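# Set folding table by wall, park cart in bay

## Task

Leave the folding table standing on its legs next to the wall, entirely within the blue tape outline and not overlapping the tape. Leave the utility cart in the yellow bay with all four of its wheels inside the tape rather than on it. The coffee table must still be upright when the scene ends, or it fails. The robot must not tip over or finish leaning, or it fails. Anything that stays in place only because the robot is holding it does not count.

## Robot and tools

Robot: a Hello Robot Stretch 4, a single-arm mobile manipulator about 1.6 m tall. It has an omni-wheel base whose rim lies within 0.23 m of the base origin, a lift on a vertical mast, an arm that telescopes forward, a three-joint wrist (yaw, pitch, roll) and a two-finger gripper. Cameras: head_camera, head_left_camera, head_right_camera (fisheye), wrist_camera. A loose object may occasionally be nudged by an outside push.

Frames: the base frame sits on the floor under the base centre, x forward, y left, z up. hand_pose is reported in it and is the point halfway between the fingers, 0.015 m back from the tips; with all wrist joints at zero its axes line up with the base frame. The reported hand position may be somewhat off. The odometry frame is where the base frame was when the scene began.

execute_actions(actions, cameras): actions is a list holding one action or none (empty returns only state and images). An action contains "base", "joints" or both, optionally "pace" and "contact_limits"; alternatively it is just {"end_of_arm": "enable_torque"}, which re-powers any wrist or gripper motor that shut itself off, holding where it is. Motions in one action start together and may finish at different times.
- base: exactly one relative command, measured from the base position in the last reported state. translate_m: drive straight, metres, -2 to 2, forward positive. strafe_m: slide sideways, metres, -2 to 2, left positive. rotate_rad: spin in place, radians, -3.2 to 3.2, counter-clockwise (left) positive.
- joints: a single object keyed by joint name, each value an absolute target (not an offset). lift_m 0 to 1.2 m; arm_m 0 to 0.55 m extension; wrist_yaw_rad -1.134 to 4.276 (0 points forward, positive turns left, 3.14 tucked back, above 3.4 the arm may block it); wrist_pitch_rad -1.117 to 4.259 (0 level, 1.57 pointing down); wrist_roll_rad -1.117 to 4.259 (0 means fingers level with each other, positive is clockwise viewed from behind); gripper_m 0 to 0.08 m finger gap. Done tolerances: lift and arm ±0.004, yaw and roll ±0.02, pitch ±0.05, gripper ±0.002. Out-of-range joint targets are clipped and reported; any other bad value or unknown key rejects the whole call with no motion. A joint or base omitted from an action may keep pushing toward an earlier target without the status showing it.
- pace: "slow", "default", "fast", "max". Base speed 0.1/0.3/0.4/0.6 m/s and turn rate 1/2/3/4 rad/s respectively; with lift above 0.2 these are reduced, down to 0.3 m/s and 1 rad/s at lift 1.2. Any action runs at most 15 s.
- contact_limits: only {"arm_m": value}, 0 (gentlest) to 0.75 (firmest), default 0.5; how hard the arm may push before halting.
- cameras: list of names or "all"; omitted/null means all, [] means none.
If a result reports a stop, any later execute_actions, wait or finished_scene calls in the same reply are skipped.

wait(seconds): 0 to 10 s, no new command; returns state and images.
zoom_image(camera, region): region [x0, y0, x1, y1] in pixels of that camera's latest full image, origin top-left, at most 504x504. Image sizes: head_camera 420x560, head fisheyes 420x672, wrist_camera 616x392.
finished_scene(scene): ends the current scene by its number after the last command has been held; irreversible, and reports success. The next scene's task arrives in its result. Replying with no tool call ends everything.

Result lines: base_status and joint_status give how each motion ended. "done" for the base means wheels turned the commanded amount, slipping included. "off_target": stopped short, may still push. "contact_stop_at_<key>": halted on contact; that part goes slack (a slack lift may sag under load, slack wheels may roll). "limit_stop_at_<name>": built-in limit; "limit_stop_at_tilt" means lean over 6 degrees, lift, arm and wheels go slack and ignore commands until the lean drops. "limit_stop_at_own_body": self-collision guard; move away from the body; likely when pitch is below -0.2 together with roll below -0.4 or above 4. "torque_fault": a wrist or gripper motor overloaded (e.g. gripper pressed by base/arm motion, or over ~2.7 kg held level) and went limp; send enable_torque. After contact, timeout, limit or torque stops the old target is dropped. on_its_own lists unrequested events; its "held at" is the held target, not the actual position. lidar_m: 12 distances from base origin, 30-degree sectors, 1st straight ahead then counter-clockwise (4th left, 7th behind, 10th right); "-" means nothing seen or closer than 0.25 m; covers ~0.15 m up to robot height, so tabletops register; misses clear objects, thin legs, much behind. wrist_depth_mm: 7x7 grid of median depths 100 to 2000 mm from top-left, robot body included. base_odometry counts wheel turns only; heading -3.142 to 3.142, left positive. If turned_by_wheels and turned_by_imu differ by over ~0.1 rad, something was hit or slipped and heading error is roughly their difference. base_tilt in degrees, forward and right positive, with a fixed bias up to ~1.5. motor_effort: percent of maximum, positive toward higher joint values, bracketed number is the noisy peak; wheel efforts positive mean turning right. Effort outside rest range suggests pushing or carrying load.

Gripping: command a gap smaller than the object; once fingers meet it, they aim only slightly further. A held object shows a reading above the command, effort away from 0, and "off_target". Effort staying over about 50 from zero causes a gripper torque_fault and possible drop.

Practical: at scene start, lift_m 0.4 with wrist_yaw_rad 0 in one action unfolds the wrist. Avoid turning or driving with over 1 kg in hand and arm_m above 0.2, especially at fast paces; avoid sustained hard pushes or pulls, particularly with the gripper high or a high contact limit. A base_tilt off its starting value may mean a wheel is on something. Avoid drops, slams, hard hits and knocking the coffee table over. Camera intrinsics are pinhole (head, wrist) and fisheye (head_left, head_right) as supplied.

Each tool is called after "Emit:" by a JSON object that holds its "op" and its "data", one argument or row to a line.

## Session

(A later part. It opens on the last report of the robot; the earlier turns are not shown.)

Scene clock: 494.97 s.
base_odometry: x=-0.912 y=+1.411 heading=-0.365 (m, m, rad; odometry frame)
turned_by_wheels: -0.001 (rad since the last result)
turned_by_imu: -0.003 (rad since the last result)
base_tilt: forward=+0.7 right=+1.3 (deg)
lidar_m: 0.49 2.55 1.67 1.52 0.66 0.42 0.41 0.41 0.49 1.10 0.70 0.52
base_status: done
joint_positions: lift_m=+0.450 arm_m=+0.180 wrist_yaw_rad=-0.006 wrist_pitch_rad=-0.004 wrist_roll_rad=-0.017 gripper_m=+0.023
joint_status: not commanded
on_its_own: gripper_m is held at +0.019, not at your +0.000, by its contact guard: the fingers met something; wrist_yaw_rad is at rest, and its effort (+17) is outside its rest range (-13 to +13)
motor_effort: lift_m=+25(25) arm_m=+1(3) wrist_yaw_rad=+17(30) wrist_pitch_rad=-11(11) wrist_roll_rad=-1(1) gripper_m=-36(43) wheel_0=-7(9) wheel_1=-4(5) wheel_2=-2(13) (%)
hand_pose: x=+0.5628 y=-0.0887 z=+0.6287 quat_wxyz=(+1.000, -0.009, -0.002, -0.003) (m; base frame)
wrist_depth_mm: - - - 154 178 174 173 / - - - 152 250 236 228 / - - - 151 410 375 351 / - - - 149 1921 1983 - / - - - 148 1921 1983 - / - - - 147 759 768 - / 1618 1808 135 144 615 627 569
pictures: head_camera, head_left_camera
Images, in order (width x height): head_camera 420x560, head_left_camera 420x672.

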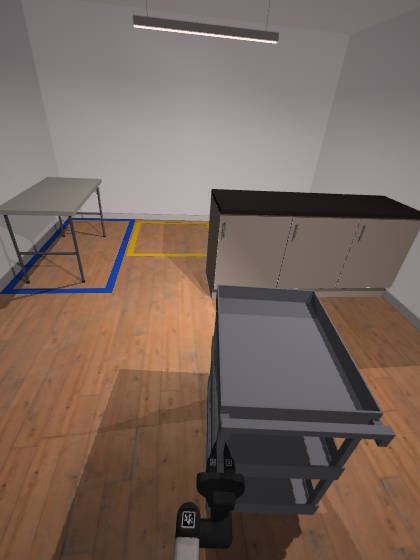

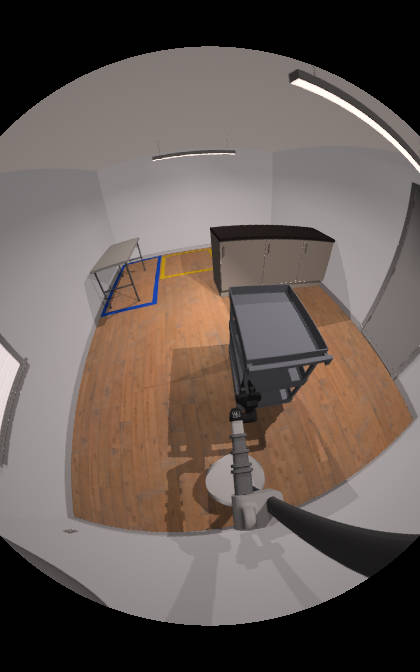

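Emit:
{"op": "execute_actions", "data": {
  "actions": [
    {"joints":{"gripper_m":0.08}}
  ],
  "cameras": []
}}

Emit:
{"op": "execute_actions", "data": {
  "actions": [
    {"joints":{"arm_m":0}}
  ],
  "cameras": []
}}

Emit:
{"op": "execute_actions", "data": {
  "actions": [
    {"base":{"strafe_m":0.3},"joints":{"wrist_yaw_rad":3.1,"lift_m":0.3}}
  ],
  "cameras": []
}}

Emit:
{"op": "execute_actions", "data": {
  "actions": [
    {"base":{"translate_m":0.62}}
  ],
  "cameras": ["head_right_camera"]
}}

Scene clock: 503.57 s.
base_odometry: x=-0.912 y=+1.411 heading=-0.364 (m, m, rad; odometry frame)
turned_by_wheels: +0.001 (rad since the last result)
turned_by_imu: +0.000 (rad since the last result)
base_tilt: forward=+0.7 right=+1.3 (deg)
lidar_m: 0.50 2.56 1.65 1.52 0.65 0.42 0.41 0.40 0.46 1.10 0.69 0.51
base_status: not commanded
joint_positions: lift_m=+0.450 arm_m=+0.180 wrist_yaw_rad=+0.000 wrist_pitch_rad=-0.004 wrist_roll_rad=-0.018 gripper_m=+0.080
joint_status: all done
motor_effort: lift_m=+25(25) arm_m=+1(1) wrist_yaw_rad=+0(17) wrist_pitch_rad=-7(11) wrist_roll_rad=+0(0) gripper_m=+1(37) wheel_0=-2(7) wheel_1=-2(4) wheel_2=-2(2) (%)
hand_pose: x=+0.5633 y=-0.0875 z=+0.6288 quat_wxyz=(+1.000, -0.009, -0.002, +0.000) (m; base frame)
wrist_depth_mm: - - - 154 179 173 173 / - - - 152 251 234 226 / - - - 150 410 375 353 / - - - 149 1921 759 - / - - - 147 1808 1921 - / - - - 146 759 759 - / - 122 1756 145 146 640 580
pictures: none
No camera images: the call's "cameras" was empty. Leave "cameras" out to get every camera's image.

Scene clock: 505.20 s.
base_odometry: x=-0.912 y=+1.411 heading=-0.364 (m, m, rad; odometry frame)
turned_by_wheels: +0.000 (rad since the last result)
turned_by_imu: +0.000 (rad since the last result)
base_tilt: forward=+0.7 right=+1.3 (deg)
lidar_m: 0.48 2.55 1.69 1.53 0.65 0.45 0.40 0.39 0.48 1.09 0.70 0.48
base_status: not commanded
joint_positions: lift_m=+0.450 arm_m=+0.001 wrist_yaw_rad=+0.000 wrist_pitch_rad=-0.004 wrist_roll_rad=-0.018 gripper_m=+0.080
joint_status: all done
motor_effort: lift_m=+25(25) arm_m=-4(6) wrist_yaw_rad=-1(1) wrist_pitch_rad=-10(12) wrist_roll_rad=+0(0) gripper_m=+1(2) wheel_0=-2(2) wheel_1=-2(2) wheel_2=-2(1) (%)
hand_pose: x=+0.3847 y=-0.0874 z=+0.6289 quat_wxyz=(+1.000, -0.009, -0.002, +0.000) (m; base frame)
wrist_depth_mm: - - - 290 298 291 285 / - - - 330 334 338 342 / - - - 427 402 366 347 / - - - 1983 - 946 - / - - - - - - - / - - - 878 946 917 - / - 122 1756 496 146 654 585
pictures: none
No camera images: the call's "cameras" was empty. Leave "cameras" out to get every camera's image.

Scene clock: 507.60 s.
base_odometry: x=-0.805 y=+1.692 heading=-0.364 (m, m, rad; odometry frame)
turned_by_wheels: +0.000 (rad since the last result)
turned_by_imu: -0.001 (rad since the last result)
base_tilt: forward=+0.7 right=+1.3 (deg)
lidar_m: 2.16 2.05 1.32 1.22 0.75 0.49 0.42 0.43 0.54 1.12 0.68 0.59
base_status: done
joint_positions: lift_m=+0.300 arm_m=+0.001 wrist_yaw_rad=+3.099 wrist_pitch_rad=-0.004 wrist_roll_rad=-0.017 gripper_m=+0.080
joint_status: all done
motor_effort: lift_m=+18(29) arm_m=-4(4) wrist_yaw_rad=+1(8) wrist_pitch_rad=-10(8) wrist_roll_rad=+1(0) gripper_m=+1(1) wheel_0=+0(10) wheel_1=-2(7) wheel_2=-1(5) (%)
hand_pose: x=-0.0369 y=+0.0963 z=+0.4795 quat_wxyz=(+0.021, +0.002, -0.009, +1.000) (m; base frame)
wrist_depth_mm: - 143 597 621 654 699 741 / - 135 585 621 654 691 732 / - 135 220 609 647 683 732 / 122 139 290 609 640 668 715 / 517 544 574 603 640 676 707 / 521 535 569 597 627 661 699 / - 122 559 597 146 654 691
pictures: none
No camera images: the call's "cameras" was empty. Leave "cameras" out to get every camera's image.

Scene clock: 511.17 s.
base_odometry: x=-0.226 y=+1.471 heading=-0.364 (m, m, rad; odometry frame)
turned_by_wheels: +0.000 (rad since the last result)
turned_by_imu: -0.003 (rad since the last result)
base_tilt: forward=+0.7 right=+1.3 (deg)
lidar_m: 1.57 1.90 1.43 1.30 1.33 1.17 1.05 1.06 0.37 0.35 0.36 0.52
base_status: done
joint_positions: lift_m=+0.300 arm_m=+0.001 wrist_yaw_rad=+3.100 wrist_pitch_rad=-0.004 wrist_roll_rad=-0.017 gripper_m=+0.080
joint_status: not commanded
motor_effort: lift_m=+18(18) arm_m=-4(4) wrist_yaw_rad=+0(1) wrist_pitch_rad=-9(10) wrist_roll_rad=+1(2) gripper_m=+1(1) wheel_0=+2(5) wheel_1=+0(4) wheel_2=+1(9) (%)
hand_pose: x=-0.0369 y=+0.0963 z=+0.4795 quat_wxyz=(+0.021, +0.002, -0.009, +1.000) (m; base frame)
wrist_depth_mm: - 143 1229 1308 1366 1464 1537 / - 135 1205 1281 1336 1464 1464 / - 135 220 1308 1366 1430 1499 / 122 139 290 1255 1336 1397 1464 / 1078 1118 1182 1281 1336 1430 1430 / 1078 1118 1182 1255 1308 1366 1464 / - 122 1182 1229 146 1366 1430
pictures: head_right_camera
Images, in order (width x height): head_right_camera 420x672.

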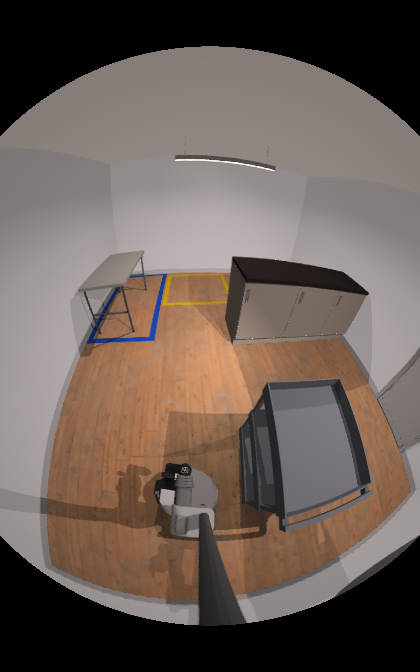

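Emit:
{"op": "execute_actions", "data": {
  "actions": [
    {"base":{"strafe_m":-0.55},"pace":"slow"}
  ],
  "cameras": ["head_right_camera","head_left_camera"]
}}

Scene clock: 528.13 s.
base_odometry: x=-0.422 y=+0.957 heading=-0.364 (m, m, rad; odometry frame)
turned_by_wheels: +0.000 (rad since the last result)
turned_by_imu: +0.000 (rad since the last result)
base_tilt: forward=+0.7 right=+1.3 (deg)
lidar_m: 1.51 2.20 2.04 1.85 1.67 1.08 0.97 0.39 0.25 0.25 0.25 0.25
base_status: done
joint_positions: lift_m=+0.300 arm_m=+0.001 wrist_yaw_rad=+3.100 wrist_pitch_rad=-0.004 wrist_roll_rad=-0.017 gripper_m=+0.080
joint_status: not commanded
motor_effort: lift_m=+18(18) arm_m=-4(4) wrist_yaw_rad=+0(0) wrist_pitch_rad=-11(9) wrist_roll_rad=+0(0) gripper_m=+1(1) wheel_0=+3(13) wheel_1=-1(14) wheel_2=-1(8) (%)
hand_pose: x=-0.0369 y=+0.0963 z=+0.4795 quat_wxyz=(+0.021, +0.002, -0.009, +1.000) (m; base frame)
wrist_depth_mm: - 143 1138 1205 1255 1366 1397 / - 135 1160 1205 1281 1366 1464 / - 135 220 1205 1255 1336 1430 / 122 139 290 1182 1255 1336 1397 / 1008 1060 1118 1182 1255 1308 1397 / 1025 1060 1098 1138 1229 1308 1336 / - 122 1098 1160 146 1308 1336
pictures: head_left_camera, head_right_camera
Images, in order (width x height): head_left_camera 420x672, head_right_camera 420x672.

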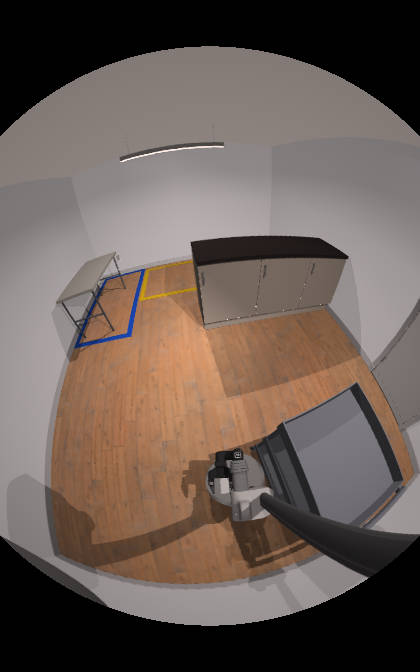

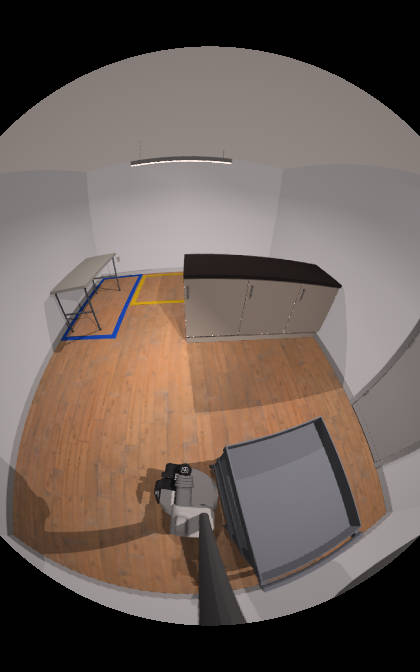

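Emit:
{"op": "execute_actions", "data": {
  "actions": [
    {"base":{"strafe_m":0.35}}
  ],
  "cameras": []
}}

Emit:
{"op": "execute_actions", "data": {
  "actions": [
    {"base":{"rotate_rad":-1.3}}
  ],
  "cameras": ["head_right_camera","head_left_camera","head_camera"]
}}

Scene clock: 537.00 s.
base_odometry: x=-0.297 y=+1.284 heading=-0.364 (m, m, rad; odometry frame)
turned_by_wheels: +0.000 (rad since the last result)
turned_by_imu: -0.001 (rad since the last result)
base_tilt: forward=+0.7 right=+1.3 (deg)
lidar_m: 1.51 2.00 1.67 1.51 1.53 1.15 1.01 1.04 0.61 0.50 0.55 1.60
base_status: done
joint_positions: lift_m=+0.300 arm_m=+0.001 wrist_yaw_rad=+3.100 wrist_pitch_rad=-0.004 wrist_roll_rad=-0.017 gripper_m=+0.080
joint_status: not commanded
motor_effort: lift_m=+18(18) arm_m=-4(4) wrist_yaw_rad=+0(0) wrist_pitch_rad=-9(9) wrist_roll_rad=+1(1) gripper_m=+1(1) wheel_0=+0(10) wheel_1=+0(8) wheel_2=+0(1) (%)
hand_pose: x=-0.0369 y=+0.0962 z=+0.4795 quat_wxyz=(+0.021, +0.002, -0.009, +1.000) (m; base frame)
wrist_depth_mm: - 143 1182 1229 1336 1464 1499 / - 135 1182 1255 1336 1397 1499 / - 135 220 1229 1308 1397 1499 / 122 139 290 1229 1336 1366 1464 / 1060 1098 1160 1229 1281 1366 1499 / 1042 1078 1138 1205 1308 1336 1430 / - 122 1160 1205 146 1336 1366
pictures: none
No camera images: the call's "cameras" was empty. Leave "cameras" out to get every camera's image.

Scene clock: 538.90 s.
base_odometry: x=-0.297 y=+1.284 heading=-1.664 (m, m, rad; odometry frame)
turned_by_wheels: -1.300 (rad since the last result)
turned_by_imu: -1.317 (rad since the last result)
base_tilt: forward=+0.7 right=+1.3 (deg)
lidar_m: 0.52 1.87 1.52 2.13 1.96 1.55 1.52 1.31 1.06 1.02 0.73 0.54
base_status: done
joint_positions: lift_m=+0.300 arm_m=+0.001 wrist_yaw_rad=+3.100 wrist_pitch_rad=-0.004 wrist_roll_rad=-0.017 gripper_m=+0.080
joint_status: not commanded
motor_effort: lift_m=+18(18) arm_m=-4(4) wrist_yaw_rad=+0(1) wrist_pitch_rad=-11(10) wrist_roll_rad=+0(1) gripper_m=+1(1) wheel_0=+2(7) wheel_1=-1(9) wheel_2=+2(6) (%)
hand_pose: x=-0.0369 y=+0.0962 z=+0.4795 quat_wxyz=(+0.021, +0.002, -0.009, +1.000) (m; base frame)
wrist_depth_mm: - 143 1863 1756 1756 1756 1708 / - 135 1863 1708 1756 1756 1708 / - 135 219 1708 1708 1708 1708 / 122 139 290 1708 1708 1661 1661 / 1618 1708 1708 1708 1661 1661 1618 / 1661 1661 1661 1708 1661 1661 1618 / - 122 1366 1499 146 1576 1576
pictures: head_camera, head_left_camera, head_right_camera
Images, in order (width x height): head_camera 420x560, head_left_camera 420x672, head_right_camera 420x672.

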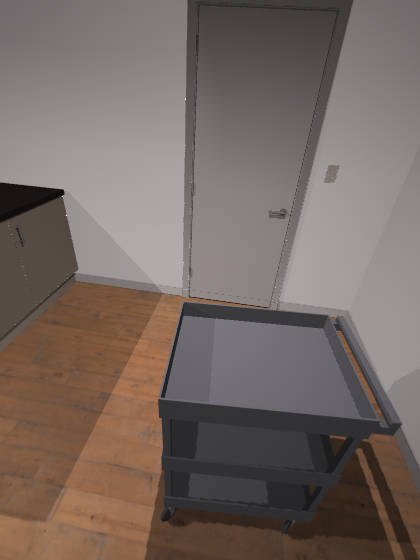

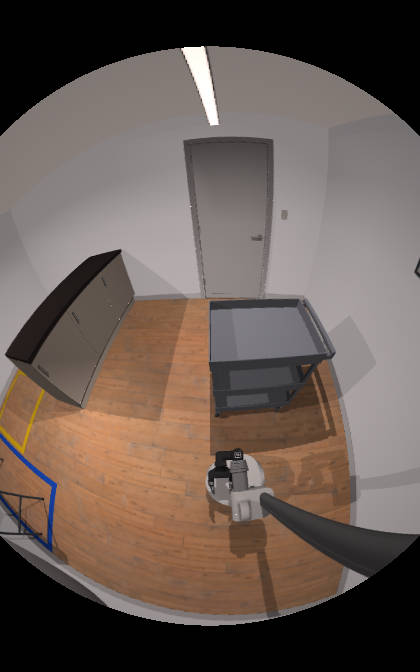

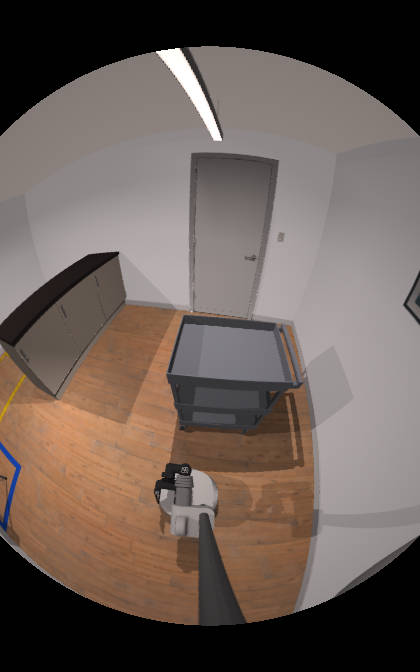

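Emit:
{"op": "execute_actions", "data": {
  "actions": [
    {"base":{"rotate_rad":-0.27}}
  ],
  "cameras": []
}}

Emit:
{"op": "execute_actions", "data": {
  "actions": [
    {"base":{"strafe_m":-0.3}}
  ],
  "cameras": ["head_camera"]
}}

Emit:
{"op": "execute_actions", "data": {
  "actions": [
    {"base":{"translate_m":0.5},"pace":"slow"}
  ],
  "cameras": ["head_right_camera","head_left_camera"]
}}

Scene clock: 554.23 s.
base_odometry: x=-0.297 y=+1.284 heading=-1.934 (m, m, rad; odometry frame)
turned_by_wheels: -0.270 (rad since the last result)
turned_by_imu: -0.274 (rad since the last result)
base_tilt: forward=+0.7 right=+1.3 (deg)
lidar_m: 0.51 0.53 1.64 1.54 2.03 1.69 1.49 1.51 1.12 1.01 1.01 0.60
base_status: done
joint_positions: lift_m=+0.300 arm_m=+0.001 wrist_yaw_rad=+3.100 wrist_pitch_rad=-0.004 wrist_roll_rad=-0.017 gripper_m=+0.080
joint_status: not commanded
motor_effort: lift_m=+18(18) arm_m=-4(4) wrist_yaw_rad=+0(0) wrist_pitch_rad=-10(11) wrist_roll_rad=+1(1) gripper_m=+1(1) wheel_0=+1(7) wheel_1=+1(7) wheel_2=-1(7) (%)
hand_pose: x=-0.0369 y=+0.0962 z=+0.4795 quat_wxyz=(+0.021, +0.002, -0.009, +1.000) (m; base frame)
wrist_depth_mm: - 143 1708 1863 1983 - - / - 135 1708 1756 1921 - - / - 135 220 1756 1863 1983 - / 122 139 291 1756 1921 - - / 1464 1576 1661 1756 1863 1983 - / 1499 1576 1661 1756 1808 1983 - / - 122 1397 1499 146 1708 1863
pictures: none
No camera images: the call's "cameras" was empty. Leave "cameras" out to get every camera's image.

Scene clock: 556.57 s.
base_odometry: x=-0.577 y=+1.391 heading=-1.934 (m, m, rad; odometry frame)
turned_by_wheels: +0.000 (rad since the last result)
turned_by_imu: +0.000 (rad since the last result)
base_tilt: forward=+0.7 right=+1.4 (deg)
lidar_m: 0.57 0.61 0.75 1.83 2.28 1.64 1.41 1.23 0.79 0.71 0.72 0.91
base_status: done
joint_positions: lift_m=+0.300 arm_m=+0.001 wrist_yaw_rad=+3.100 wrist_pitch_rad=-0.004 wrist_roll_rad=-0.017 gripper_m=+0.080
joint_status: not commanded
motor_effort: lift_m=+18(18) arm_m=-4(4) wrist_yaw_rad=+0(0) wrist_pitch_rad=-11(12) wrist_roll_rad=+0(0) gripper_m=+1(1) wheel_0=+1(12) wheel_1=+1(8) wheel_2=+0(3) (%)
hand_pose: x=-0.0369 y=+0.0962 z=+0.4795 quat_wxyz=(+0.021, +0.002, -0.009, +1.000) (m; base frame)
wrist_depth_mm: - 143 1661 1756 1863 1921 - / - 135 1661 1708 1863 1921 - / - 135 220 1808 1863 1921 - / 122 139 290 1708 1808 1863 - / 1430 1499 1618 1708 1808 1921 - / 1464 1499 1618 1708 1808 1921 1983 / - 122 1397 1499 146 1756 1863
pictures: head_camera
Images, in order (width x height): head_camera 420x560.

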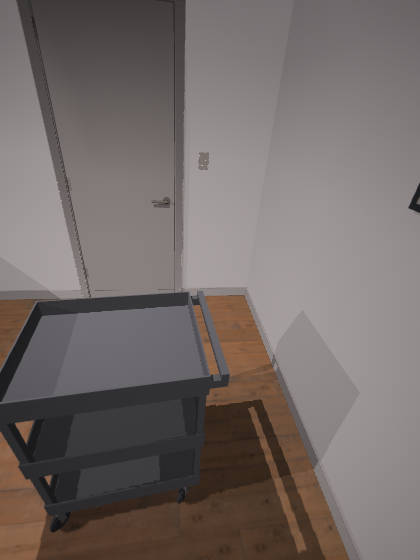

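Scene clock: 562.83 s.
base_odometry: x=-0.755 y=+0.924 heading=-1.934 (m, m, rad; odometry frame)
turned_by_wheels: +0.000 (rad since the last result)
turned_by_imu: -0.003 (rad since the last result)
base_tilt: forward=+0.6 right=+1.3 (deg)
lidar_m: 0.25 0.25 0.25 0.47 2.55 2.19 1.95 1.12 0.73 0.62 0.64 0.25
base_status: done
joint_positions: lift_m=+0.300 arm_m=+0.000 wrist_yaw_rad=+3.104 wrist_pitch_rad=-0.004 wrist_roll_rad=-0.017 gripper_m=+0.080
joint_status: not commanded
motor_effort: lift_m=+18(18) arm_m=+0(4) wrist_yaw_rad=-13(34) wrist_pitch_rad=-9(11) wrist_roll_rad=+1(0) gripper_m=+1(1) wheel_0=+2(7) wheel_1=+6(12) wheel_2=-8(15) (%)
hand_pose: x=-0.0381 y=+0.0953 z=+0.4794 quat_wxyz=(+0.019, +0.002, -0.009, +1.000) (m; base frame)
wrist_depth_mm: - 142 - - - - - / - 132 - - - - - / - 133 211 - - - - / 121 138 278 - - - - / 1661 - - - - - - / 1708 1983 - - - - - / - 122 1397 1499 146 1756 1863
pictures: head_left_camera, head_right_camera
Images, in order (width x height): head_left_camera 420x672, head_right_camera 420x672.

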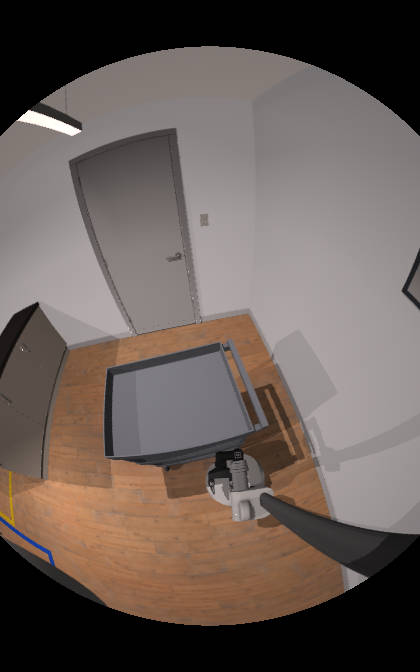

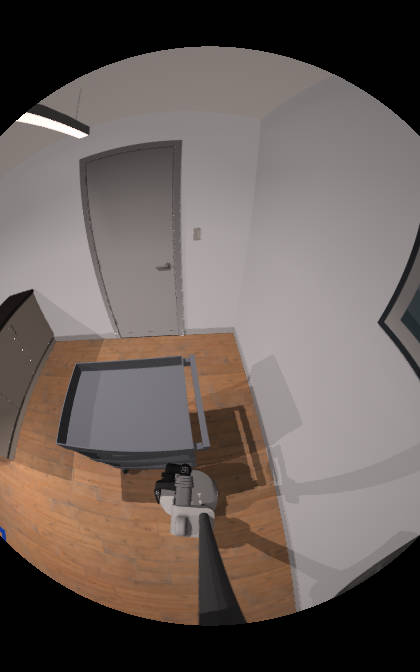

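Emit:
{"op": "execute_actions", "data": {
  "actions": [
    {"base":{"translate_m":-0.08},"joints":{"lift_m":0.15}}
  ],
  "cameras": []
}}

Emit:
{"op": "execute_actions", "data": {
  "actions": [
    {"base":{"strafe_m":-0.12}}
  ],
  "cameras": []
}}

Emit:
{"op": "execute_actions", "data": {
  "actions": [
    {"base":{"translate_m":0.4},"pace":"slow"}
  ],
  "cameras": ["head_left_camera","head_right_camera"]
}}

Scene clock: 569.83 s.
base_odometry: x=-0.726 y=+0.998 heading=-1.934 (m, m, rad; odometry frame)
turned_by_wheels: +0.000 (rad since the last result)
turned_by_imu: -0.001 (rad since the last result)
base_tilt: forward=+0.6 right=+1.3 (deg)
lidar_m: 0.26 0.28 0.35 1.85 2.51 2.11 1.89 1.15 0.72 0.62 0.65 0.33
base_status: done
joint_positions: lift_m=+0.150 arm_m=+0.000 wrist_yaw_rad=+3.100 wrist_pitch_rad=-0.004 wrist_roll_rad=-0.017 gripper_m=+0.080
joint_status: all done
motor_effort: lift_m=+17(19) arm_m=+0(0) wrist_yaw_rad=-2(13) wrist_pitch_rad=-10(10) wrist_roll_rad=+1(1) gripper_m=+1(1) wheel_0=-1(6) wheel_1=+1(8) wheel_2=-2(7) (%)
hand_pose: x=-0.0377 y=+0.0961 z=+0.3294 quat_wxyz=(+0.021, +0.002, -0.009, +1.000) (m; base frame)
wrist_depth_mm: - 142 - - - - - / - 135 - - - - - / - 135 218 - - - - / 122 138 289 - - - - / 1708 1921 - - - - - / 1366 1499 1661 1808 - - - / - 122 976 1060 146 1229 1281
pictures: none
No camera images: the call's "cameras" was empty. Leave "cameras" out to get every camera's image.

Scene clock: 571.40 s.
base_odometry: x=-0.839 y=+1.041 heading=-1.934 (m, m, rad; odometry frame)
turned_by_wheels: +0.000 (rad since the last result)
turned_by_imu: -0.001 (rad since the last result)
base_tilt: forward=+0.7 right=+1.4 (deg)
lidar_m: 0.29 0.30 0.37 1.97 2.62 2.09 1.86 0.95 0.58 0.52 0.51 0.66
base_status: done
joint_positions: lift_m=+0.150 arm_m=+0.000 wrist_yaw_rad=+3.100 wrist_pitch_rad=-0.004 wrist_roll_rad=-0.017 gripper_m=+0.080
joint_status: not commanded
motor_effort: lift_m=+18(18) arm_m=+0(0) wrist_yaw_rad=-2(2) wrist_pitch_rad=-11(12) wrist_roll_rad=+0(1) gripper_m=+1(1) wheel_0=-1(10) wheel_1=+1(3) wheel_2=-1(0) (%)
hand_pose: x=-0.0377 y=+0.0961 z=+0.3294 quat_wxyz=(+0.021, +0.002, -0.009, +1.000) (m; base frame)
wrist_depth_mm: - 143 - - - - - / - 134 - - - - - / - 135 219 - - - - / 122 138 289 - - - - / 1464 1921 - - - - - / 1308 1499 1661 1808 - - - / - 122 991 1078 146 1229 1308
pictures: none
No camera images: the call's "cameras" was empty. Leave "cameras" out to get every camera's image.

Scene clock: 576.67 s.
base_odometry: x=-0.981 y=+0.667 heading=-1.934 (m, m, rad; odometry frame)
turned_by_wheels: +0.000 (rad since the last result)
turned_by_imu: -0.003 (rad since the last result)
base_tilt: forward=+0.7 right=+1.3 (deg)
lidar_m: 0.25 0.25 0.25 0.25 2.04 2.53 2.27 0.85 0.52 0.45 0.50 0.34
base_status: done
joint_positions: lift_m=+0.150 arm_m=+0.000 wrist_yaw_rad=+3.100 wrist_pitch_rad=-0.004 wrist_roll_rad=-0.017 gripper_m=+0.080
joint_status: not commanded
motor_effort: lift_m=+18(18) arm_m=+0(1) wrist_yaw_rad=-3(18) wrist_pitch_rad=-10(14) wrist_roll_rad=+1(0) gripper_m=+2(2) wheel_0=+1(2) wheel_1=+2(15) wheel_2=-2(12) (%)
hand_pose: x=-0.0377 y=+0.0961 z=+0.3294 quat_wxyz=(+0.021, +0.002, -0.009, +1.000) (m; base frame)
wrist_depth_mm: - 142 - - - - - / - 135 - - - - - / - 135 218 - - - - / 122 138 287 - - - - / 1336 - - - - - - / 1229 1499 1661 1863 1983 - - / - 122 991 1060 146 1255 1281
pictures: head_left_camera, head_right_camera
Images, in order (width x height): head_left_camera 420x672, head_right_camera 420x672.

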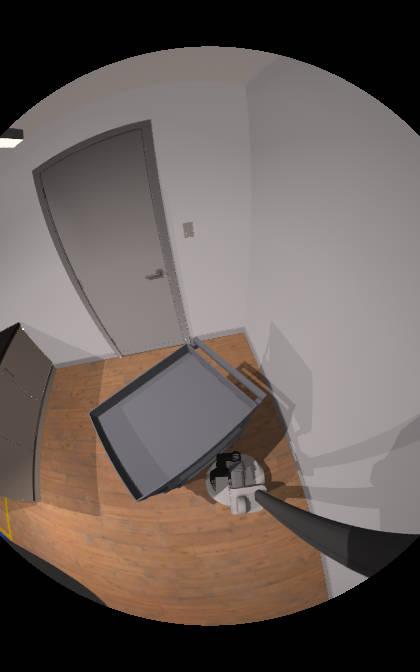

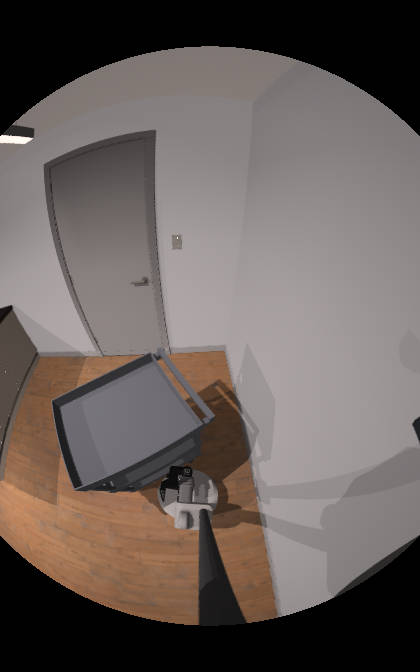

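Emit:
{"op": "execute_actions", "data": {
  "actions": [
    {"base":{"translate_m":0.22},"pace":"slow"}
  ],
  "cameras": []
}}

Emit:
{"op": "execute_actions", "data": {
  "actions": [
    {"base":{"strafe_m":0.2},"pace":"slow"}
  ],
  "cameras": ["head_left_camera","head_right_camera"]
}}

Scene clock: 590.93 s.
base_odometry: x=-1.059 y=+0.462 heading=-1.933 (m, m, rad; odometry frame)
turned_by_wheels: +0.000 (rad since the last result)
turned_by_imu: -0.001 (rad since the last result)
base_tilt: forward=+0.7 right=+1.3 (deg)
lidar_m: 0.25 0.25 0.25 0.25 2.08 2.77 2.48 0.73 0.48 0.44 0.45 0.46
base_status: done
joint_positions: lift_m=+0.150 arm_m=+0.000 wrist_yaw_rad=+3.100 wrist_pitch_rad=-0.004 wrist_roll_rad=-0.017 gripper_m=+0.080
joint_status: not commanded
motor_effort: lift_m=+18(18) arm_m=+0(0) wrist_yaw_rad=-2(2) wrist_pitch_rad=-8(12) wrist_roll_rad=+1(1) gripper_m=+1(1) wheel_0=+4(8) wheel_1=+4(10) wheel_2=-2(9) (%)
hand_pose: x=-0.0377 y=+0.0961 z=+0.3294 quat_wxyz=(+0.021, +0.002, -0.009, +1.000) (m; base frame)
wrist_depth_mm: - 142 - - - - - / - 134 - - - - - / - 134 218 - - - - / 122 138 290 - - - - / 1255 - - - - - - / 1229 1464 1661 1863 - - - / - 122 991 1078 146 1229 1281
pictures: none
No camera images: the call's "cameras" was empty. Leave "cameras" out to get every camera's image.

Scene clock: 594.07 s.
base_odometry: x=-0.872 y=+0.391 heading=-1.934 (m, m, rad; odometry frame)
turned_by_wheels: +0.000 (rad since the last result)
turned_by_imu: -0.002 (rad since the last result)
base_tilt: forward=+0.7 right=+1.3 (deg)
lidar_m: 0.25 0.25 1.51 1.86 1.89 2.78 2.51 1.15 0.69 0.65 0.66 0.41
base_status: done
joint_positions: lift_m=+0.150 arm_m=+0.000 wrist_yaw_rad=+3.100 wrist_pitch_rad=-0.004 wrist_roll_rad=-0.017 gripper_m=+0.080
joint_status: not commanded
motor_effort: lift_m=+18(18) arm_m=+0(0) wrist_yaw_rad=+0(8) wrist_pitch_rad=-11(13) wrist_roll_rad=+1(0) gripper_m=+1(1) wheel_0=-4(11) wheel_1=+3(12) wheel_2=-3(6) (%)
hand_pose: x=-0.0376 y=+0.0963 z=+0.3294 quat_wxyz=(+0.021, +0.002, -0.009, +1.000) (m; base frame)
wrist_depth_mm: - 143 - - - - - / - 135 - - - - - / - 135 220 - - - - / 122 138 291 - - - - / 1708 - - - - - - / 1397 1537 1661 1808 1983 - - / - 122 991 1078 146 1255 1281
pictures: head_left_camera, head_right_camera
Images, in order (width x height): head_left_camera 420x672, head_right_camera 420x672.

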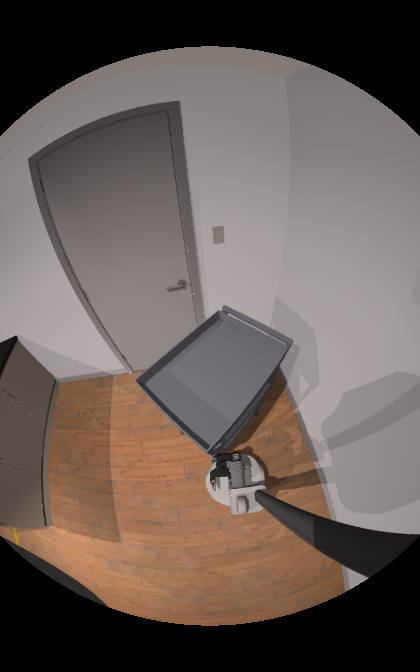

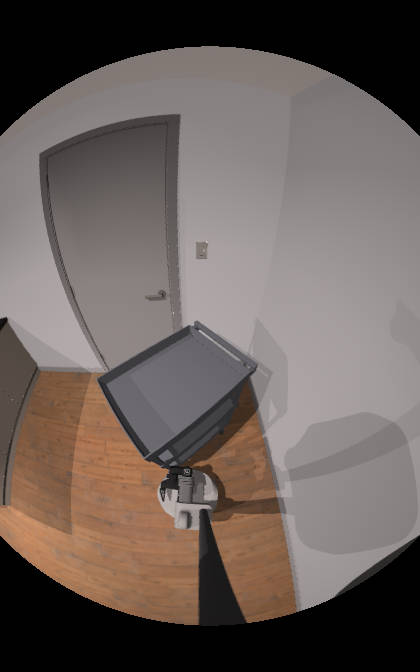

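Emit:
{"op": "execute_actions", "data": {
  "actions": [
    {"base":{"translate_m":-0.25}}
  ],
  "cameras": []
}}

Emit:
{"op": "execute_actions", "data": {
  "actions": [
    {"base":{"strafe_m":0.55},"joints":{"lift_m":0.45}}
  ],
  "cameras": []
}}

Emit:
{"op": "execute_actions", "data": {
  "actions": [
    {"base":{"rotate_rad":-0.75},"joints":{"wrist_yaw_rad":0}}
  ]
}}

Scene clock: 605.73 s.
base_odometry: x=-0.783 y=+0.625 heading=-1.934 (m, m, rad; odometry frame)
turned_by_wheels: +0.000 (rad since the last result)
turned_by_imu: +0.000 (rad since the last result)
base_tilt: forward=+0.7 right=+1.3 (deg)
lidar_m: 0.44 0.43 1.82 1.81 1.83 2.51 2.26 1.19 0.72 0.64 0.69 0.77
base_status: done
joint_positions: lift_m=+0.150 arm_m=+0.000 wrist_yaw_rad=+3.100 wrist_pitch_rad=-0.004 wrist_roll_rad=-0.017 gripper_m=+0.080
joint_status: not commanded
motor_effort: lift_m=+18(18) arm_m=+0(0) wrist_yaw_rad=+0(0) wrist_pitch_rad=-9(10) wrist_roll_rad=+0(0) gripper_m=+2(2) wheel_0=-1(6) wheel_1=+0(6) wheel_2=+0(12) (%)
hand_pose: x=-0.0376 y=+0.0963 z=+0.3294 quat_wxyz=(+0.021, +0.002, -0.009, +1.000) (m; base frame)
wrist_depth_mm: - 142 - - - - - / - 135 - - - - - / - 135 220 - - - - / 122 138 289 - - - - / 1756 - - - - - - / 1366 1537 1661 1863 1983 - - / - 122 976 1078 146 1255 1281
pictures: none
No camera images: the call's "cameras" was empty. Leave "cameras" out to get every camera's image.

Scene clock: 608.90 s.
base_odometry: x=-0.269 y=+0.429 heading=-1.934 (m, m, rad; odometry frame)
turned_by_wheels: +0.000 (rad since the last result)
turned_by_imu: -0.001 (rad since the last result)
base_tilt: forward=+0.7 right=+1.3 (deg)
lidar_m: 0.66 1.35 1.39 1.25 1.27 2.34 2.35 2.11 1.35 1.21 0.58 0.56
base_status: done
joint_positions: lift_m=+0.450 arm_m=+0.000 wrist_yaw_rad=+3.100 wrist_pitch_rad=-0.004 wrist_roll_rad=-0.017 gripper_m=+0.080
joint_status: all done
motor_effort: lift_m=+25(28) arm_m=+0(0) wrist_yaw_rad=-1(0) wrist_pitch_rad=-12(9) wrist_roll_rad=+0(1) gripper_m=+1(1) wheel_0=+0(9) wheel_1=+0(8) wheel_2=+1(2) (%)
hand_pose: x=-0.0377 y=+0.0962 z=+0.6288 quat_wxyz=(+0.021, +0.002, -0.009, +1.000) (m; base frame)
wrist_depth_mm: - 142 - - - - - / - 135 - - - - - / - 135 220 - - - - / 122 138 291 - - - - / - - - - - - - / - - - - - - - / - 122 1756 1921 146 - -
pictures: none
No camera images: the call's "cameras" was empty. Leave "cameras" out to get every camera's image.

Scene clock: 611.30 s.
base_odometry: x=-0.269 y=+0.429 heading=-2.684 (m, m, rad; odometry frame)
turned_by_wheels: -0.750 (rad since the last result)
turned_by_imu: -0.760 (rad since the last result)
base_tilt: forward=+0.7 right=+1.3 (deg)
lidar_m: 0.56 0.59 1.32 1.50 1.29 1.25 2.36 2.35 2.32 1.56 1.22 1.20
base_status: done
joint_positions: lift_m=+0.450 arm_m=+0.000 wrist_yaw_rad=+0.001 wrist_pitch_rad=-0.004 wrist_roll_rad=-0.017 gripper_m=+0.080
joint_status: all done
motor_effort: lift_m=+25(25) arm_m=+0(0) wrist_yaw_rad=-2(9) wrist_pitch_rad=-9(10) wrist_roll_rad=+0(1) gripper_m=+1(1) wheel_0=+0(10) wheel_1=+1(9) wheel_2=+2(10) (%)
hand_pose: x=+0.3839 y=-0.0873 z=+0.6288 quat_wxyz=(+1.000, -0.009, -0.002, +0.000) (m; base frame)
wrist_depth_mm: 368 370 1499 1397 1182 1025 904 / 364 366 368 1366 1160 1008 904 / 591 530 436 1308 1138 991 891 / 1160 1397 1430 1281 1138 976 866 / 1138 1336 960 1281 1098 960 866 / 715 798 778 1281 1078 946 854 / - 122 399 1229 146 891 842
pictures: head_camera, head_left_camera, head_right_camera, wrist_camera
Images, in order (width x height): head_camera 420x560, head_left_camera 420x672, head_right_camera 420x672, wrist_camera 616x392.

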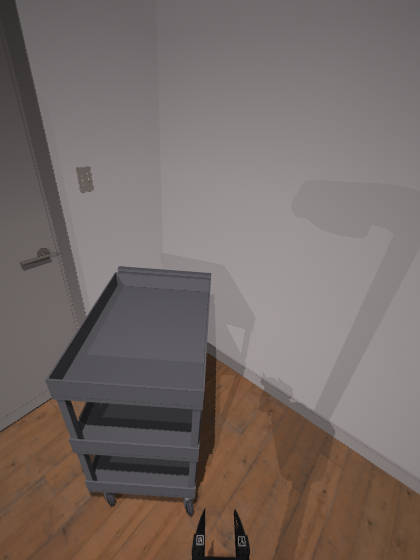

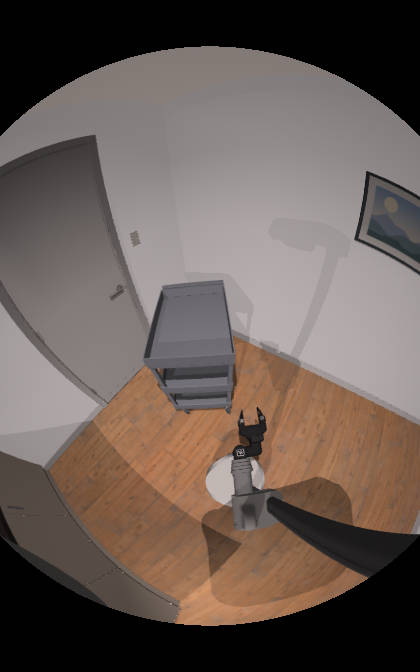

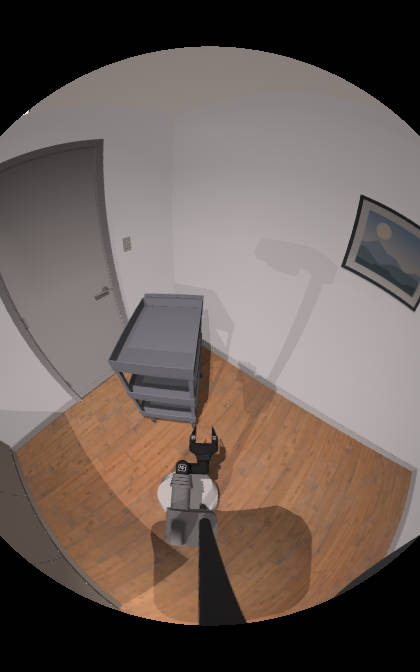

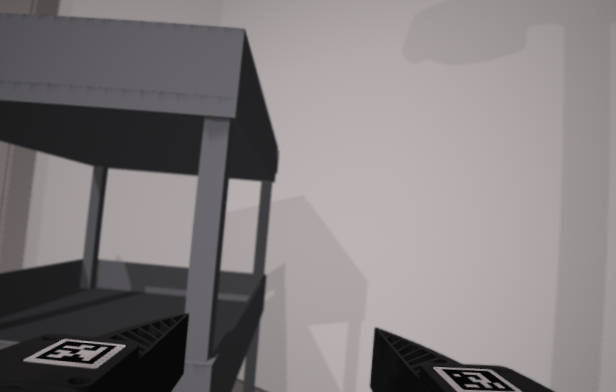

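Emit:
{"op": "execute_actions", "data": {
  "actions": [
    {"base":{"strafe_m":0.085},"joints":{"arm_m":0.17},"pace":"slow"}
  ],
  "cameras": ["wrist_camera"]
}}

Scene clock: 617.50 s.
base_odometry: x=-0.231 y=+0.353 heading=-2.683 (m, m, rad; odometry frame)
turned_by_wheels: +0.000 (rad since the last result)
turned_by_imu: -0.001 (rad since the last result)
base_tilt: forward=+0.7 right=+1.3 (deg)
lidar_m: 0.55 0.61 1.25 1.42 1.24 1.21 2.43 2.44 2.38 1.61 1.28 1.27
base_status: done
joint_positions: lift_m=+0.450 arm_m=+0.169 wrist_yaw_rad=+0.000 wrist_pitch_rad=-0.004 wrist_roll_rad=-0.017 gripper_m=+0.080
joint_status: all done
motor_effort: lift_m=+25(25) arm_m=+5(5) wrist_yaw_rad=-2(3) wrist_pitch_rad=-10(10) wrist_roll_rad=+1(0) gripper_m=+1(1) wheel_0=-1(5) wheel_1=+2(7) wheel_2=+1(1) (%)
hand_pose: x=+0.5528 y=-0.0874 z=+0.6288 quat_wxyz=(+1.000, -0.009, -0.002, +0.000) (m; base frame)
wrist_depth_mm: 211 202 200 201 1060 946 831 / 306 291 278 206 1078 931 831 / 597 544 492 355 1042 917 809 / 1008 1205 1397 202 1025 904 809 / 991 1205 1397 199 1008 878 798 / 647 778 788 198 991 878 778 / - 122 521 196 146 831 788
pictures: wrist_camera
Images, in order (width x height): wrist_camera 616x392.

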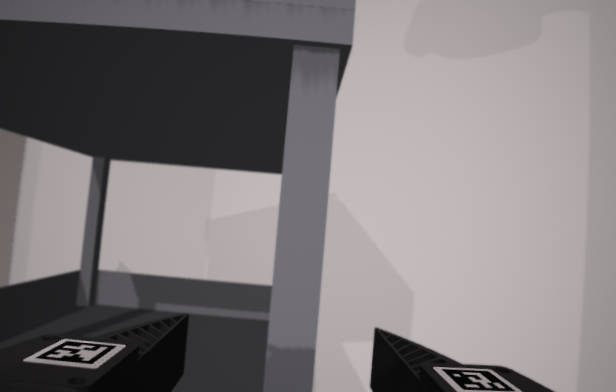

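Emit:
{"op": "execute_actions", "data": {
  "actions": [
    {"base":{"translate_m":0.05},"pace":"slow"}
  ],
  "cameras": []
}}

Emit:
{"op": "execute_actions", "data": {
  "actions": [
    {"joints":{"gripper_m":0.0}}
  ],
  "cameras": ["wrist_camera"]
}}

Emit:
{"op": "execute_actions", "data": {
  "actions": [
    {"base":{"translate_m":-1.0},"pace":"slow"}
  ],
  "cameras": ["head_left_camera","head_right_camera"]
}}

Scene clock: 630.23 s.
base_odometry: x=-0.276 y=+0.331 heading=-2.683 (m, m, rad; odometry frame)
turned_by_wheels: +0.000 (rad since the last result)
turned_by_imu: -0.001 (rad since the last result)
base_tilt: forward=+0.7 right=+1.3 (deg)
lidar_m: 0.51 0.55 1.23 1.39 1.27 1.25 2.58 2.47 2.38 1.58 1.24 1.23
base_status: done
joint_positions: lift_m=+0.450 arm_m=+0.169 wrist_yaw_rad=+0.000 wrist_pitch_rad=-0.004 wrist_roll_rad=-0.017 gripper_m=+0.080
joint_status: not commanded
motor_effort: lift_m=+25(25) arm_m=+4(4) wrist_yaw_rad=-2(1) wrist_pitch_rad=-10(9) wrist_roll_rad=+1(0) gripper_m=+1(1) wheel_0=+3(5) wheel_1=+1(4) wheel_2=-1(5) (%)
hand_pose: x=+0.5528 y=-0.0874 z=+0.6288 quat_wxyz=(+1.000, -0.009, -0.002, +0.000) (m; base frame)
wrist_depth_mm: 211 201 193 155 1025 904 788 / 306 293 277 153 1025 878 798 / 603 544 492 152 1008 878 778 / 960 1160 1336 150 991 854 778 / 960 1182 1336 149 976 854 768 / 654 732 750 147 946 842 741 / - 122 521 146 146 798 750
pictures: none
No camera images: the call's "cameras" was empty. Leave "cameras" out to get every camera's image.

Scene clock: 631.47 s.
base_odometry: x=-0.276 y=+0.331 heading=-2.684 (m, m, rad; odometry frame)
turned_by_wheels: -0.001 (rad since the last result)
turned_by_imu: -0.001 (rad since the last result)
base_tilt: forward=+0.7 right=+1.3 (deg)
lidar_m: 0.52 0.55 1.24 1.39 1.29 1.26 2.61 2.46 2.40 1.56 1.22 1.25
base_status: not commanded
joint_positions: lift_m=+0.450 arm_m=+0.169 wrist_yaw_rad=-0.005 wrist_pitch_rad=-0.004 wrist_roll_rad=-0.017 gripper_m=+0.022
joint_status: gripper_m off_target (ended at +0.022, target +0.000)
on_its_own: gripper_m is held at +0.017, not at your +0.000, by its contact guard: the fingers met something; wrist_yaw_rad is at rest, and its effort (+14) is outside its rest range (-13 to +13)
motor_effort: lift_m=+25(25) arm_m=+4(4) wrist_yaw_rad=+14(16) wrist_pitch_rad=-8(10) wrist_roll_rad=-1(5) gripper_m=-47(65) wheel_0=-2(3) wheel_1=-1(1) wheel_2=-2(3) (%)
hand_pose: x=+0.5525 y=-0.0885 z=+0.6288 quat_wxyz=(+1.000, -0.008, -0.002, -0.003) (m; base frame)
wrist_depth_mm: 211 200 193 154 1025 904 798 / 306 293 278 153 991 878 798 / 597 544 492 151 1008 854 778 / 946 1182 1336 150 991 854 778 / 946 1182 1336 149 960 854 759 / 654 723 741 147 960 842 750 / 488 535 134 145 891 820 732
pictures: wrist_camera
Images, in order (width x height): wrist_camera 616x392.

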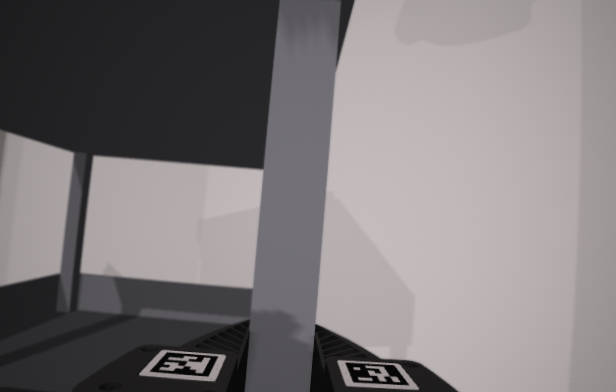

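action 0: "base": translate_m = -1.0 would last too long for one action: at the pace "slow" translate_m can be at most 0.766 in either direction: name a faster pace, or command the rest in another action

Emit:
{"op": "execute_actions", "data": {
  "actions": [
    {"base":{"translate_m":-0.75},"pace":"slow"}
  ],
  "cameras": ["head_left_camera","head_right_camera"]
}}

Scene clock: 642.63 s.
torque_fault: gripper_m switched itself off since the last result.
base_odometry: x=+0.397 y=+0.662 heading=-2.684 (m, m, rad; odometry frame)
turned_by_wheels: +0.000 (rad since the last result)
turned_by_imu: +0.001 (rad since the last result)
base_tilt: forward=+0.7 right=+1.3 (deg)
lidar_m: 1.16 1.28 1.72 0.84 0.67 0.65 1.61 1.75 1.97 2.11 1.84 1.82
base_status: done
joint_positions: lift_m=+0.450 arm_m=+0.170 wrist_yaw_rad=+0.000 wrist_pitch_rad=-0.004 wrist_roll_rad=-0.017 gripper_m=+0.041
joint_status: not commanded
on_its_own: gripper_m is off since a torque_fault, until you send "end_of_arm": "enable_torque" (your +0.000 is given up)
motor_effort: lift_m=+25(25) arm_m=+1(4) wrist_yaw_rad=-2(14) wrist_pitch_rad=-10(11) wrist_roll_rad=+0(1) gripper_m=+0(53) wheel_0=-2(5) wheel_1=+0(6) wheel_2=+1(11) (%)
hand_pose: x=+0.5534 y=-0.0873 z=+0.6288 quat_wxyz=(+1.000, -0.009, -0.002, +0.000) (m; base frame)
wrist_depth_mm: 1366 1661 - - 1708 1499 1308 / 1366 1618 - - 1708 1499 1336 / 1366 842 831 1921 1661 1464 1281 / 1397 1661 1921 1808 1661 1430 1281 / 1397 1182 1464 1756 1618 1430 1255 / 1397 831 798 1366 1576 1397 1255 / 1366 124 1182 1229 132 1336 1205
pictures: head_left_camera, head_right_camera
Images, in order (width x height): head_left_camera 420x672, head_right_camera 420x672.

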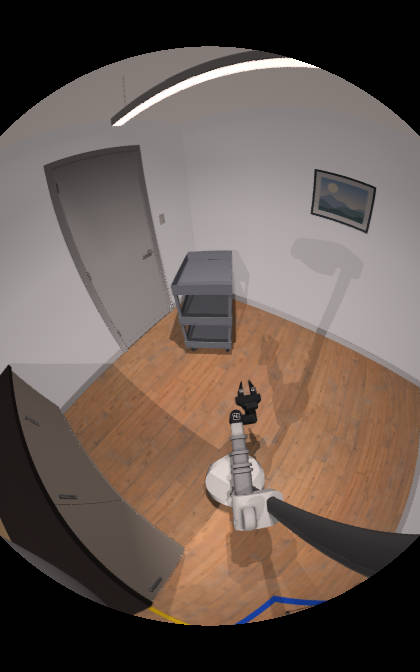

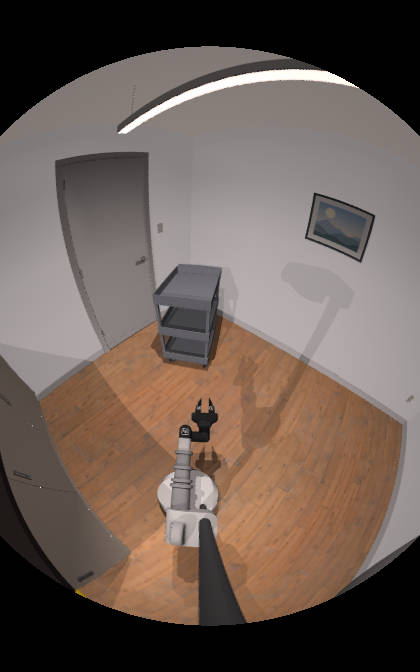

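Emit:
{"op": "execute_actions", "data": {
  "actions": [
    {"end_of_arm":"enable_torque"}
  ],
  "cameras": []
}}

Emit:
{"op": "execute_actions", "data": {
  "actions": [
    {"base":{"translate_m":0.68},"joints":{"gripper_m":0.08}}
  ],
  "cameras": ["wrist_camera"]
}}

Scene clock: 649.70 s.
base_odometry: x=+0.397 y=+0.662 heading=-2.684 (m, m, rad; odometry frame)
turned_by_wheels: +0.000 (rad since the last result)
turned_by_imu: -0.001 (rad since the last result)
base_tilt: forward=+0.7 right=+1.3 (deg)
lidar_m: 1.14 1.26 1.71 0.85 0.67 0.65 1.63 1.75 1.98 2.13 1.84 1.81
base_status: not commanded
joint_positions: lift_m=+0.450 arm_m=+0.170 wrist_yaw_rad=+0.000 wrist_pitch_rad=-0.004 wrist_roll_rad=-0.017 gripper_m=+0.041
joint_status: not commanded
end_of_arm: enable_torque: each motor that was off is on again
on_its_own: gripper_m is held at +0.041, not at your +0.000, since a torque_fault
motor_effort: lift_m=+25(25) arm_m=+1(1) wrist_yaw_rad=-3(2) wrist_pitch_rad=-10(11) wrist_roll_rad=-1(1) gripper_m=+0(0) wheel_0=-2(2) wheel_1=+0(0) wheel_2=+1(1) (%)
hand_pose: x=+0.5534 y=-0.0873 z=+0.6288 quat_wxyz=(+1.000, -0.009, -0.002, +0.000) (m; base frame)
wrist_depth_mm: 1366 1661 - - 1756 1499 1308 / 1366 1661 - - 1708 1430 1308 / 1397 854 831 1863 1661 1430 1281 / 1366 1576 1983 1756 1661 1464 1281 / 1397 1160 1430 1808 1618 1397 1255 / 1366 831 809 1366 1576 1397 1255 / 1366 124 1182 1229 132 1366 1229
pictures: none
No camera images: the call's "cameras" was empty. Leave "cameras" out to get every camera's image.

Scene clock: 653.47 s.
base_odometry: x=-0.213 y=+0.362 heading=-2.684 (m, m, rad; odometry frame)
turned_by_wheels: +0.000 (rad since the last result)
turned_by_imu: -0.003 (rad since the last result)
base_tilt: forward=+0.7 right=+1.3 (deg)
lidar_m: 0.48 0.55 1.27 1.45 1.22 1.17 2.43 2.44 2.38 1.64 1.30 1.27
base_status: done
joint_positions: lift_m=+0.450 arm_m=+0.170 wrist_yaw_rad=+0.000 wrist_pitch_rad=-0.004 wrist_roll_rad=-0.017 gripper_m=+0.080
joint_status: all done
motor_effort: lift_m=+25(25) arm_m=+1(1) wrist_yaw_rad=-2(1) wrist_pitch_rad=-9(11) wrist_roll_rad=+0(1) gripper_m=+2(1) wheel_0=+1(5) wheel_1=+1(2) wheel_2=+1(13) (%)
hand_pose: x=+0.5534 y=-0.0874 z=+0.6288 quat_wxyz=(+1.000, -0.009, -0.002, +0.000) (m; base frame)
wrist_depth_mm: 211 201 182 114 1118 960 866 / 304 291 255 113 1098 931 831 / 931 544 384 112 1060 931 842 / 1025 1205 1366 111 1060 917 809 / 1025 1229 111 124 1025 891 809 / 609 715 110 634 1025 878 809 / - 122 109 512 146 854 778
pictures: wrist_camera
Images, in order (width x height): wrist_camera 616x392.

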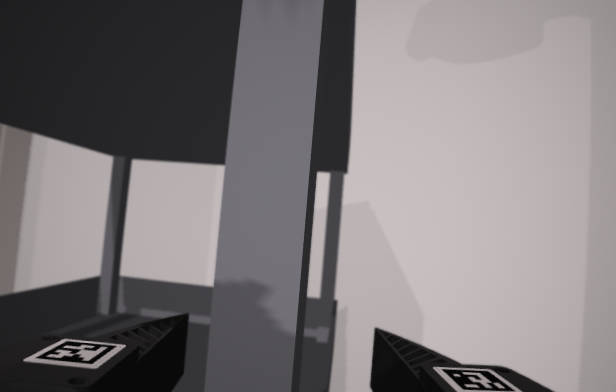

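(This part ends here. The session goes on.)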